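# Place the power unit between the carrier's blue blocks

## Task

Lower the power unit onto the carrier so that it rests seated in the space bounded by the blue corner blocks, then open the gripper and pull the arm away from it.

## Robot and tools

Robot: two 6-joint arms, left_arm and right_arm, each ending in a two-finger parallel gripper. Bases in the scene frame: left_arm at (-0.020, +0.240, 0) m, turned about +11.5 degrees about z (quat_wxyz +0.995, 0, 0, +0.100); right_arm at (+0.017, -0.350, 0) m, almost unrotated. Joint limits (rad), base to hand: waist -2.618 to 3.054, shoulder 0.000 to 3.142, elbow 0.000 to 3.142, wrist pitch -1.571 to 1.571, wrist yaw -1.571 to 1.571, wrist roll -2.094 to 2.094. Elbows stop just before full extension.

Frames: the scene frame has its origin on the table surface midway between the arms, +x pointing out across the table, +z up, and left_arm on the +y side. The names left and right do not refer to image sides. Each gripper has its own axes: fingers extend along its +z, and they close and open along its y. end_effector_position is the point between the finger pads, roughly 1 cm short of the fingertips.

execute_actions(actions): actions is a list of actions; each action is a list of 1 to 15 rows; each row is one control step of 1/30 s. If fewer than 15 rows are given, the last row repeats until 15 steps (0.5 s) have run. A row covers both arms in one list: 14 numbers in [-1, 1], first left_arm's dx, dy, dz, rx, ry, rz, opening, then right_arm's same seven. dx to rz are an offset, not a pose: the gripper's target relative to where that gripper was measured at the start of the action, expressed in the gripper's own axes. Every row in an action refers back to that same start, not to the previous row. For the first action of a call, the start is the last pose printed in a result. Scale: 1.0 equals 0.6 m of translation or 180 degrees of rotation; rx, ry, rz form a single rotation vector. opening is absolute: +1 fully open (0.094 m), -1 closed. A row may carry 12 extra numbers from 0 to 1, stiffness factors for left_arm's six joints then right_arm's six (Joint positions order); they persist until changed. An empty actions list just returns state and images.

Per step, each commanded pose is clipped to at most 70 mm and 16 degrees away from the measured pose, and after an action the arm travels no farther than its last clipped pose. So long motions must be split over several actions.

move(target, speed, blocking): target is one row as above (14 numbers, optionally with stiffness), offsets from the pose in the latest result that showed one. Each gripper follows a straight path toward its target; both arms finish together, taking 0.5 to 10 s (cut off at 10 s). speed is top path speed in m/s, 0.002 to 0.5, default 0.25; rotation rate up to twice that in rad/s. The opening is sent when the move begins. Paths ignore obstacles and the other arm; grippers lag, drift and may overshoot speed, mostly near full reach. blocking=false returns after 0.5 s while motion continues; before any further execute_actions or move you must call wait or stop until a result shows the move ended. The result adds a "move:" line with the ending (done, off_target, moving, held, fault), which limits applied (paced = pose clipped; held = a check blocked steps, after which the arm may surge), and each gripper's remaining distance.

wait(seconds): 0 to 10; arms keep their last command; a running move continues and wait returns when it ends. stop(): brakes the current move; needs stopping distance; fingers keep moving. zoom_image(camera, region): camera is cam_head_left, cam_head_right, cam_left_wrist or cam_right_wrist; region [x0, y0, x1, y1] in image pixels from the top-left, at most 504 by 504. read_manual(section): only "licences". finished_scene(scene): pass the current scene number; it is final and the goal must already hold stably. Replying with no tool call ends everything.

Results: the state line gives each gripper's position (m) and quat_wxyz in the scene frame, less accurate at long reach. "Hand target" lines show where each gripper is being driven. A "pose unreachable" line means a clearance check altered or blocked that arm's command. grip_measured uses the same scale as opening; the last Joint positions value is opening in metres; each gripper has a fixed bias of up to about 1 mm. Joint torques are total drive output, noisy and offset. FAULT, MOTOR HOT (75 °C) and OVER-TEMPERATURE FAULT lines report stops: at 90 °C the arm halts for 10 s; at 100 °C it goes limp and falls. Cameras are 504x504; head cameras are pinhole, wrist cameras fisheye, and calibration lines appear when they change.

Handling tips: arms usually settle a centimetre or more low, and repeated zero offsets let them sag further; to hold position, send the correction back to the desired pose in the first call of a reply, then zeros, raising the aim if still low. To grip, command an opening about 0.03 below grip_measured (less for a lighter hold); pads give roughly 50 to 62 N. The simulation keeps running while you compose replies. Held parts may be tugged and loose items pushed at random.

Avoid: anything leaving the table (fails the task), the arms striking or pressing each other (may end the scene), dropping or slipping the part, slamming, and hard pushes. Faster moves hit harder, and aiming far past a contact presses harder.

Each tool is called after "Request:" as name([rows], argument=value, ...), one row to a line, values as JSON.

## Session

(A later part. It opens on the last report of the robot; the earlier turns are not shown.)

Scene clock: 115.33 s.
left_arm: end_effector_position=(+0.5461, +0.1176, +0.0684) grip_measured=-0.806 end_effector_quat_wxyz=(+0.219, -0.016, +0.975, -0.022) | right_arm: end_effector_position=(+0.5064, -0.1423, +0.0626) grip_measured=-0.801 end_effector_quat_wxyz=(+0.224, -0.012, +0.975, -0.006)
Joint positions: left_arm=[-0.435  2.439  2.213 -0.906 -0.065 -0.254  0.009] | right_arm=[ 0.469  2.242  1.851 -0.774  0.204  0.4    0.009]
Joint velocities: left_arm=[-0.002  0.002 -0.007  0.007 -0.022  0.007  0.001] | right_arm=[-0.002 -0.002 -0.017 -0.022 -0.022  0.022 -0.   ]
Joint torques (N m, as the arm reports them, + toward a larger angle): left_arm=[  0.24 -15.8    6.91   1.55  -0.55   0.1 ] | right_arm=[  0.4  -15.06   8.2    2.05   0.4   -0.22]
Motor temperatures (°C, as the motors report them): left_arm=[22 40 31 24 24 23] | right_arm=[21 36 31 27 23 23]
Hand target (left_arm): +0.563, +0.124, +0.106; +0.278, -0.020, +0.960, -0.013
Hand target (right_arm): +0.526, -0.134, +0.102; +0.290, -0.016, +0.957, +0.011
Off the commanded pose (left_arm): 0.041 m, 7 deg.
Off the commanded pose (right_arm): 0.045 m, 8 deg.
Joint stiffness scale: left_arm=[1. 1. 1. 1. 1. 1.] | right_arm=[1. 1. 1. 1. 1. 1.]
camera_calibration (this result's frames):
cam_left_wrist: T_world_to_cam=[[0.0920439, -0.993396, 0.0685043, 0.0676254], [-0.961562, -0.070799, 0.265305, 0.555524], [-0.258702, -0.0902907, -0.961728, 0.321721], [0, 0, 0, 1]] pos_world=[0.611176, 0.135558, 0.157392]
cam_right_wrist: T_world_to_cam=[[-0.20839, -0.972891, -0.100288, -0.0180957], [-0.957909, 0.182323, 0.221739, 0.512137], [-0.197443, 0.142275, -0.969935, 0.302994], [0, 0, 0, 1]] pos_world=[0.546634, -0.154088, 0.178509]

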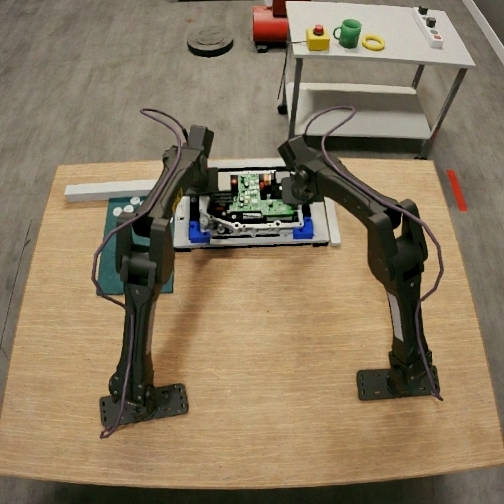

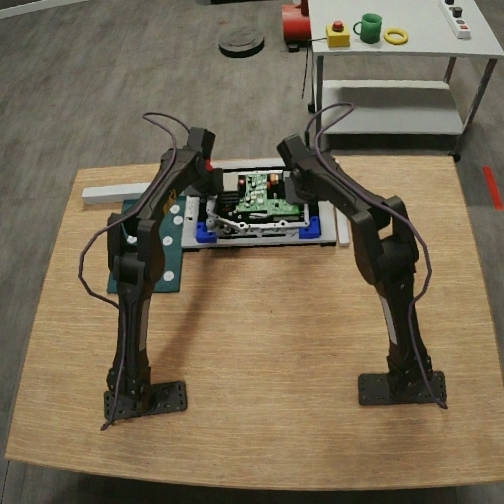

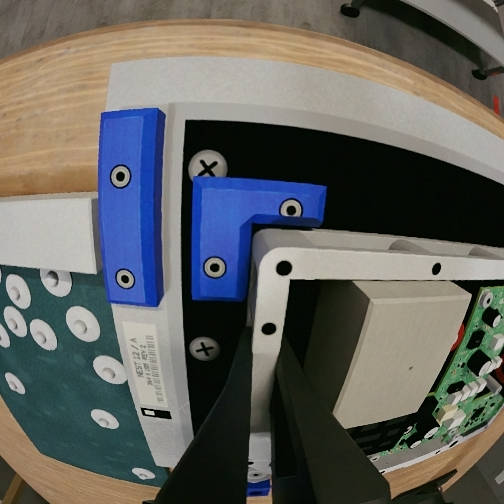

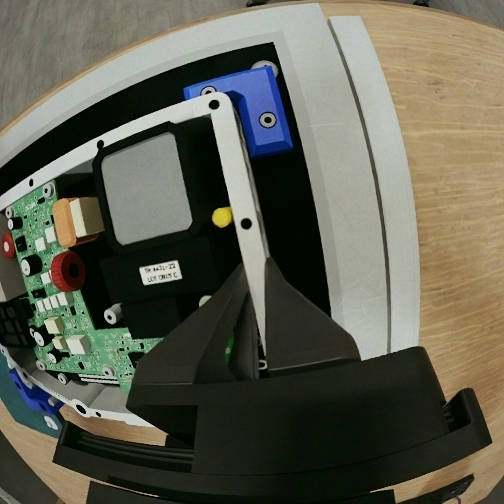

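Request:
execute_actions([
  [[-0.04,0.004,-0.025,0,-0.03,0,-0.9,-0.048,0.01,-0.025,-0.008,-0.035,0,-0.9]],
  [[-0.025,0.002,-0.012,0,-0.015,0,-0.9,-0.03,0.005,-0.012,0,-0.02,0,-0.9]],
  [[-0.005,0,0,0,0,0,-0.9,-0.005,0,0,0,0,0,-0.9]],
])

Request:
zoom_image(camera="cam_head_left", region=[170,150,340,260])

Scene clock: 121.13 s.
left_arm: end_effector_position=(+0.5454, +0.1172, +0.0667) grip_measured=-0.806 end_effector_quat_wxyz=(+0.217, -0.016, +0.976, -0.023) | right_arm: end_effector_position=(+0.5058, -0.1426, +0.0609) grip_measured=-0.801 end_effector_quat_wxyz=(+0.221, -0.010, +0.975, -0.005)
Joint positions: left_arm=[-0.435  2.44   2.21  -0.905 -0.062 -0.254  0.009] | right_arm=[ 0.467  2.245  1.851 -0.776  0.2    0.405  0.009]
Joint velocities: left_arm=[-0.012 -0.007  0.022  0.037 -0.066 -0.037 -0.001] | right_arm=[-0.002 -0.022  0.007 -0.022  0.007 -0.007 -0.001]
Joint torques (N m, as the arm reports them, + toward a larger angle): left_arm=[  0.11 -11.31   8.96   0.8   -0.04  -0.01] | right_arm=[ -0.2  -10.94   9.31   1.08   0.15  -0.04]
Motor temperatures (°C, as the motors report them): left_arm=[22 43 30 24 24 23] | right_arm=[21 39 31 28 23 23]
Hand target (left_arm): +0.548, +0.117, +0.069; +0.219, -0.016, +0.975, -0.023
Hand target (right_arm): +0.509, -0.142, +0.063; +0.223, -0.012, +0.975, -0.006
Off the commanded pose (left_arm): 0.004 m, 0 deg.
Off the commanded pose (right_arm): 0.004 m, 0 deg.
Joint stiffness scale: left_arm=[1. 1. 1. 1. 1. 1.] | right_arm=[1. 1. 1. 1. 1. 1.]
camera_calibration (this result's frames):
cam_left_wrist: T_world_to_cam=[[0.0910353, -0.993383, 0.0700152, 0.0678519], [-0.960588, -0.0690517, 0.269265, 0.554306], [-0.262648, -0.0917683, -0.960518, 0.322142], [0, 0, 0, 1]] pos_world=[0.610892, 0.135241, 0.155417]
cam_right_wrist: T_world_to_cam=[[-0.213252, -0.971715, -0.101455, -0.0160379], [-0.955824, 0.186001, 0.227603, 0.511152], [-0.202295, 0.14551, -0.968454, 0.30413], [0, 0, 0, 1]] pos_world=[0.546676, -0.154913, 0.176569]

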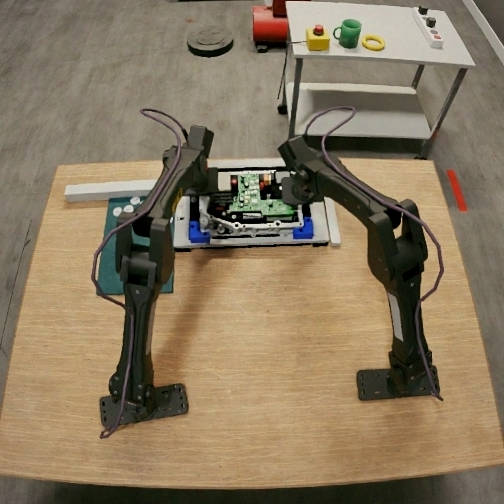

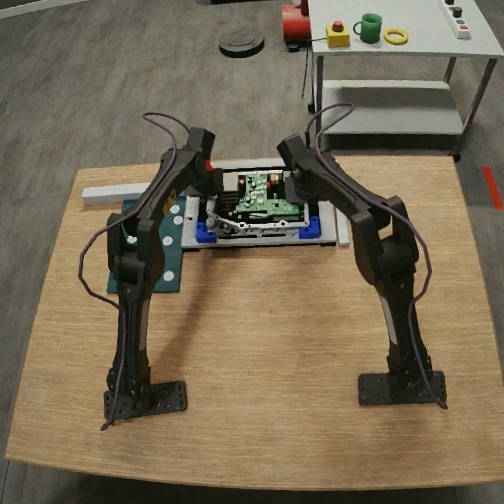

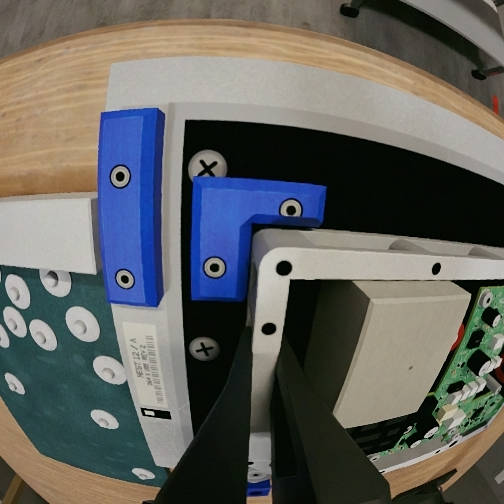

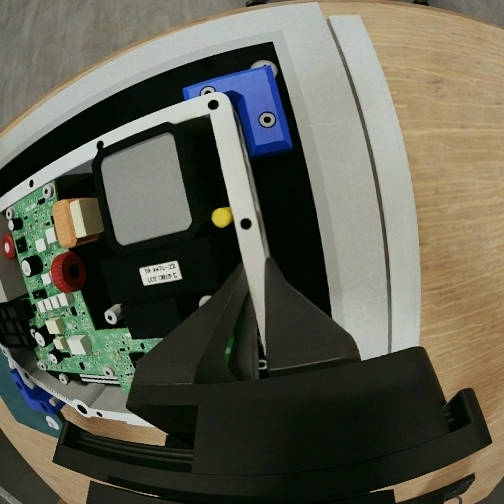

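Region (170, 150, 340, 260) of cam_head_left's 504x504 image, scaled by 2.965, with more detail than that image has; it fills the top 326 rows of this view, and the rest is white.

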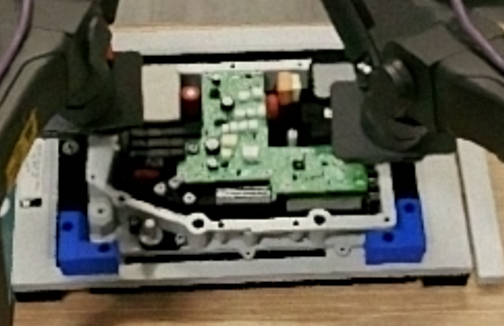

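Request:
execute_actions([
  [[0.012,0,0.025,0,0,0,-0.9,0.012,0,0.025,0,0,0,-0.9]],
  [[0,0,0,0,0,0,-0.9,0,0,0,0,0,0,-0.9]],
])

Request:
move(target=[-0.03,0.01,-0.14,0,0,0,-0.55,-0.03,-0.01,-0.14,0,0,0,-0.6], speed=0.08)

Request:
move(target=[0.15,0.25,-0.15,0,0,0,0,0.15,-0.25,-0.15,0,0,0,0])

Request:
zoom_image(camera="cam_head_left", region=[170,150,340,260])

Scene clock: 126.83 s.
left_arm: end_effector_position=(+0.5454, +0.1171, +0.0660) grip_measured=-0.806 end_effector_quat_wxyz=(+0.222, -0.017, +0.975, -0.024) | right_arm: end_effector_position=(+0.5056, -0.1427, +0.0603) grip_measured=-0.801 end_effector_quat_wxyz=(+0.224, -0.008, +0.975, -0.004)
Joint positions: left_arm=[-0.435  2.426  2.178 -0.876 -0.062 -0.255  0.009] | right_arm=[ 0.467  2.238  1.834 -0.76   0.2    0.408  0.009]
Joint velocities: left_arm=[-0.002  0.017  0.002  0.066  0.007 -0.037  0.   ] | right_arm=[ 0.007  0.002 -0.012  0.007 -0.11  -0.022  0.   ]
Joint torques (N m, as the arm reports them, + toward a larger angle): left_arm=[ -0.03 -12.13   6.64   0.96  -0.03  -0.02] | right_arm=[ -0.08 -11.37   7.68   1.18   0.13   0.01]
Motor temperatures (°C, as the motors report them): left_arm=[22 42 30 24 24 23] | right_arm=[21 38 31 27 23 23]
Hand target (left_arm): +0.545, +0.117, +0.065; +0.222, -0.017, +0.975, -0.024
Hand target (right_arm): +0.506, -0.143, +0.060; +0.224, -0.008, +0.975, -0.004
Off the commanded pose (left_arm): 0.001 m, 0 deg.
Off the commanded pose (right_arm): 0.001 m, 0 deg.
Joint stiffness scale: left_arm=[1. 1. 1. 1. 1. 1.] | right_arm=[1. 1. 1. 1. 1. 1.]
camera_calibration (this result's frames):
cam_left_wrist: T_world_to_cam=[[0.0913169, -0.993075, 0.0739185, 0.0674416], [-0.963251, -0.0692572, 0.259522, 0.556665], [-0.252605, -0.0949007, -0.962904, 0.316492], [0, 0, 0, 1]] pos_world=[0.609997, 0.135563, 0.155299]
cam_right_wrist: T_world_to_cam=[[-0.215281, -0.970666, -0.107055, -0.0147426], [-0.956695, 0.187638, 0.222547, 0.51207], [-0.195932, 0.150329, -0.969026, 0.301036], [0, 0, 0, 1]] pos_world=[0.545704, -0.155648, 0.176174]

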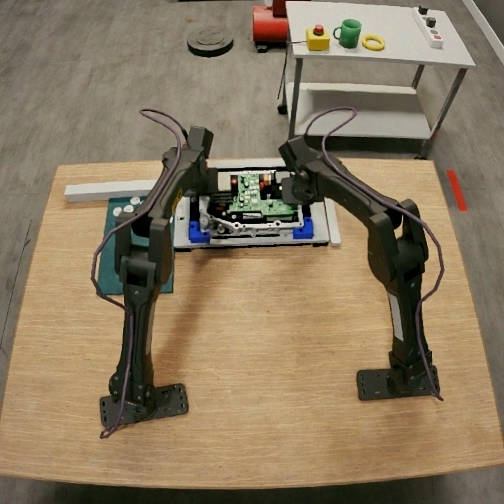

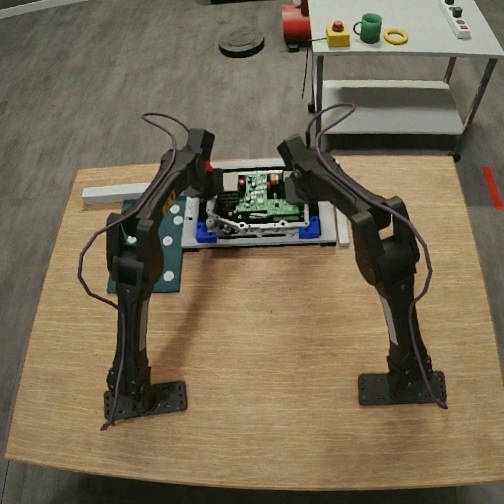

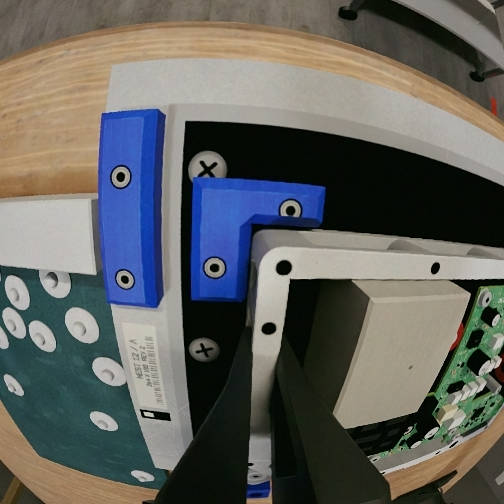

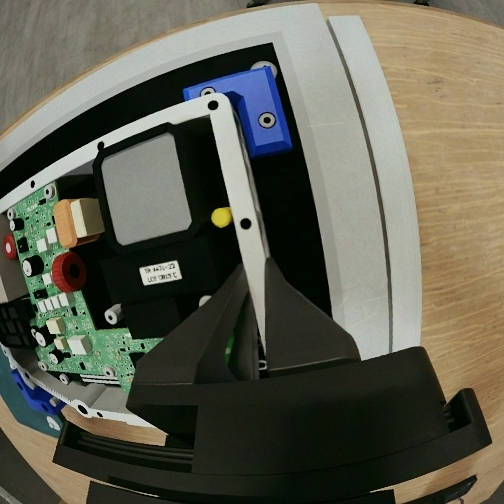

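Scene clock: 128.50 s.
left_arm: end_effector_position=(+0.5220, +0.1228, +0.1284) grip_measured=-0.553 end_effector_quat_wxyz=(+0.203, -0.015, +0.979, -0.019) | right_arm: end_effector_position=(+0.4908, -0.1527, +0.1357) grip_measured=-0.602 end_effector_quat_wxyz=(+0.226, -0.006, +0.974, -0.004)
Joint positions: left_arm=[-0.435  2.376  2.355 -1.144 -0.063 -0.252  0.021] | right_arm=[ 0.464  2.14   1.976 -0.995  0.203  0.408  0.019]
Joint velocities: left_arm=[-0.007 -0.012 -0.007 -0.022  0.007  0.037  0.001] | right_arm=[ 0.007 -0.002 -0.022 -0.022  0.037 -0.051 -0.   ]
Joint torques (N m, as the arm reports them, + toward a larger angle): left_arm=[  0.76 -13.24   8.76   0.81   0.02   0.02] | right_arm=[  0.85 -11.26   9.27   0.91   0.13   0.07]
Motor temperatures (°C, as the motors report them): left_arm=[22 43 30 24 24 23] | right_arm=[21 38 31 27 23 23]
Hand target (left_arm): +0.525, +0.127, +0.149; +0.222, -0.017, +0.975, -0.024
Hand target (right_arm): +0.486, -0.149, +0.143; +0.225, -0.008, +0.974, -0.004
Off the commanded pose (left_arm): 0.021 m, 2 deg.
Off the commanded pose (right_arm): 0.011 m, 0 deg.
Joint stiffness scale: left_arm=[1. 1. 1. 1. 1. 1.] | right_arm=[1. 1. 1. 1. 1. 1.]
move: off_target (left_arm, right_arm)
camera_calibration (this result's frames):
cam_left_wrist: T_world_to_cam=[[0.0913482, -0.994054, 0.0592597, 0.0726181], [-0.952447, -0.0698435, 0.296593, 0.507933], [-0.290691, -0.083535, -0.953164, 0.388392], [0, 0, 0, 1]] pos_world=[0.590047, 0.140106, 0.215248]
cam_right_wrist: T_world_to_cam=[[-0.219529, -0.969666, -0.107491, -0.0172027], [-0.956694, 0.192375, 0.218467, 0.484257], [-0.191162, 0.150796, -0.969906, 0.370573], [0, 0, 0, 1]] pos_world=[0.530348, -0.16572, 0.251778]

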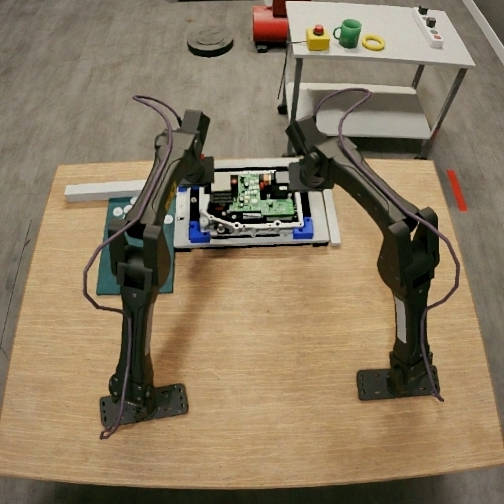

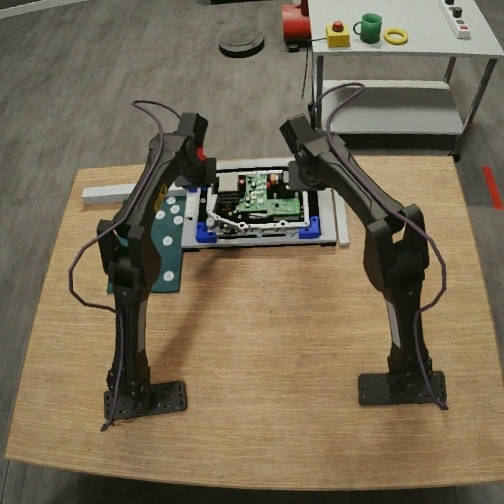

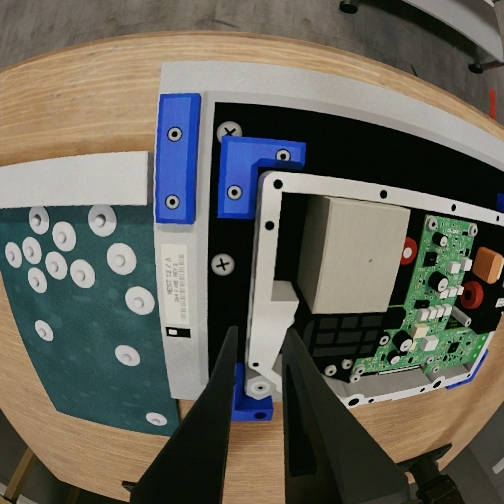

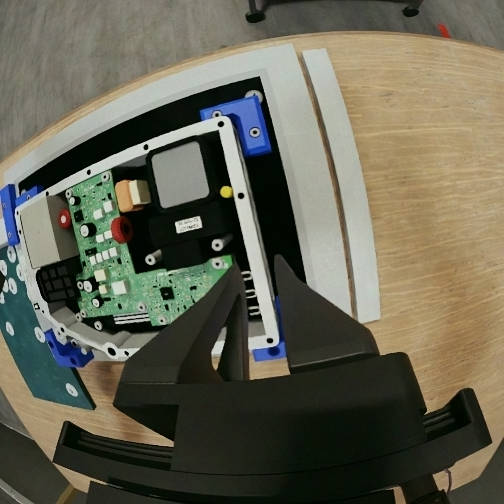

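Scene clock: 129.90 s.
left_arm: end_effector_position=(+0.4018, +0.2750, +0.1686) grip_measured=-0.003 end_effector_quat_wxyz=(+0.196, -0.020, +0.980, -0.012) | right_arm: end_effector_position=(+0.3826, -0.3052, +0.1832) grip_measured=-0.002 end_effector_quat_wxyz=(+0.239, +0.001, +0.971, -0.002)
Joint positions: left_arm=[-0.097  1.789  1.635 -1.025  0.054  0.051  0.047] | right_arm=[ 0.157  1.506  1.351 -0.94   0.076  0.14   0.047]
Joint velocities: left_arm=[-0.012 -0.012 -0.007 -0.081  0.007  0.007 -0.   ] | right_arm=[ 0.002 -0.007  0.012 -0.007 -0.022 -0.11  -0.   ]
Joint torques (N m, as the arm reports them, + toward a larger angle): left_arm=[-0.16 -9.14  5.24  1.    0.19  0.04] | right_arm=[-0.31 -6.24  5.96  1.15 -0.02 -0.09]
Motor temperatures (°C, as the motors report them): left_arm=[22 42 30 24 24 23] | right_arm=[21 38 30 27 23 23]
Hand target (left_arm): +0.401, +0.272, +0.172; +0.204, -0.014, +0.979, -0.016
Hand target (right_arm): +0.374, -0.306, +0.176; +0.223, -0.005, +0.975, -0.002
Off the commanded pose (left_arm): 0.003 m, 1 deg.
Off the commanded pose (right_arm): 0.012 m, 2 deg.
Joint stiffness scale: left_arm=[1. 1. 1. 1. 1. 1.] | right_arm=[1. 1. 1. 1. 1. 1.]
move: off_target (right_arm)
camera_calibration (this result's frames):
cam_left_wrist: T_world_to_cam=[[0.105575, -0.993326, 0.0464531, 0.228661], [-0.947123, -0.0862106, 0.309074, 0.39246], [-0.303006, -0.0766273, -0.949903, 0.407019], [0, 0, 0, 1]] pos_world=[0.470896, 0.292158, 0.254707]
cam_right_wrist: T_world_to_cam=[[-0.22892, -0.965866, -0.121235, -0.176506], [-0.959484, 0.202862, 0.195546, 0.40819], [-0.164277, 0.161087, -0.973172, 0.41245], [0, 0, 0, 1]] pos_world=[0.419002, -0.319728, 0.300166]

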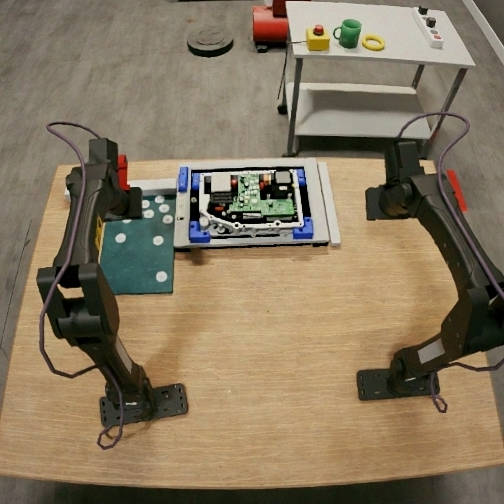

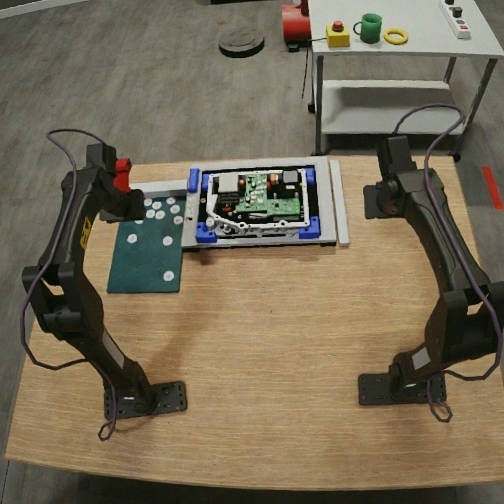

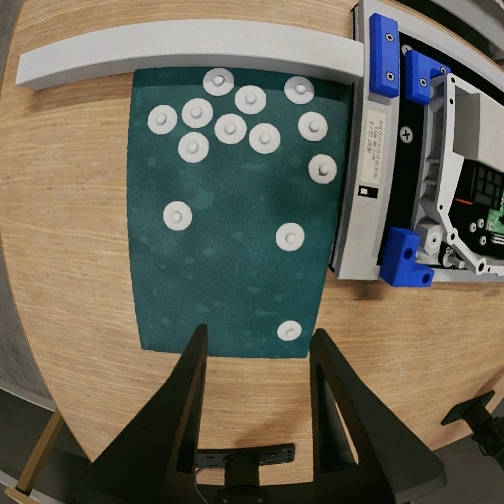

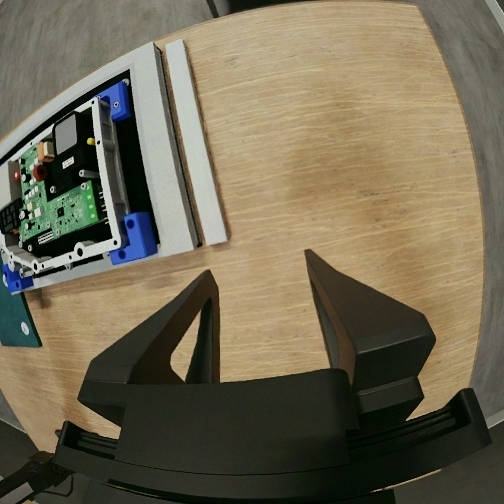

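Region (170, 150, 340, 260) of cam_head_left's 504x504 image, scaled by 2.965, with more detail than that image has; it fills the top 326 rows of this view, and the rest is white.

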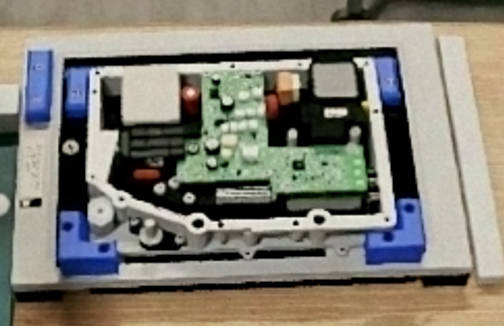

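Request:
finished_scene(scene=1)

The scene is finished: the task was done.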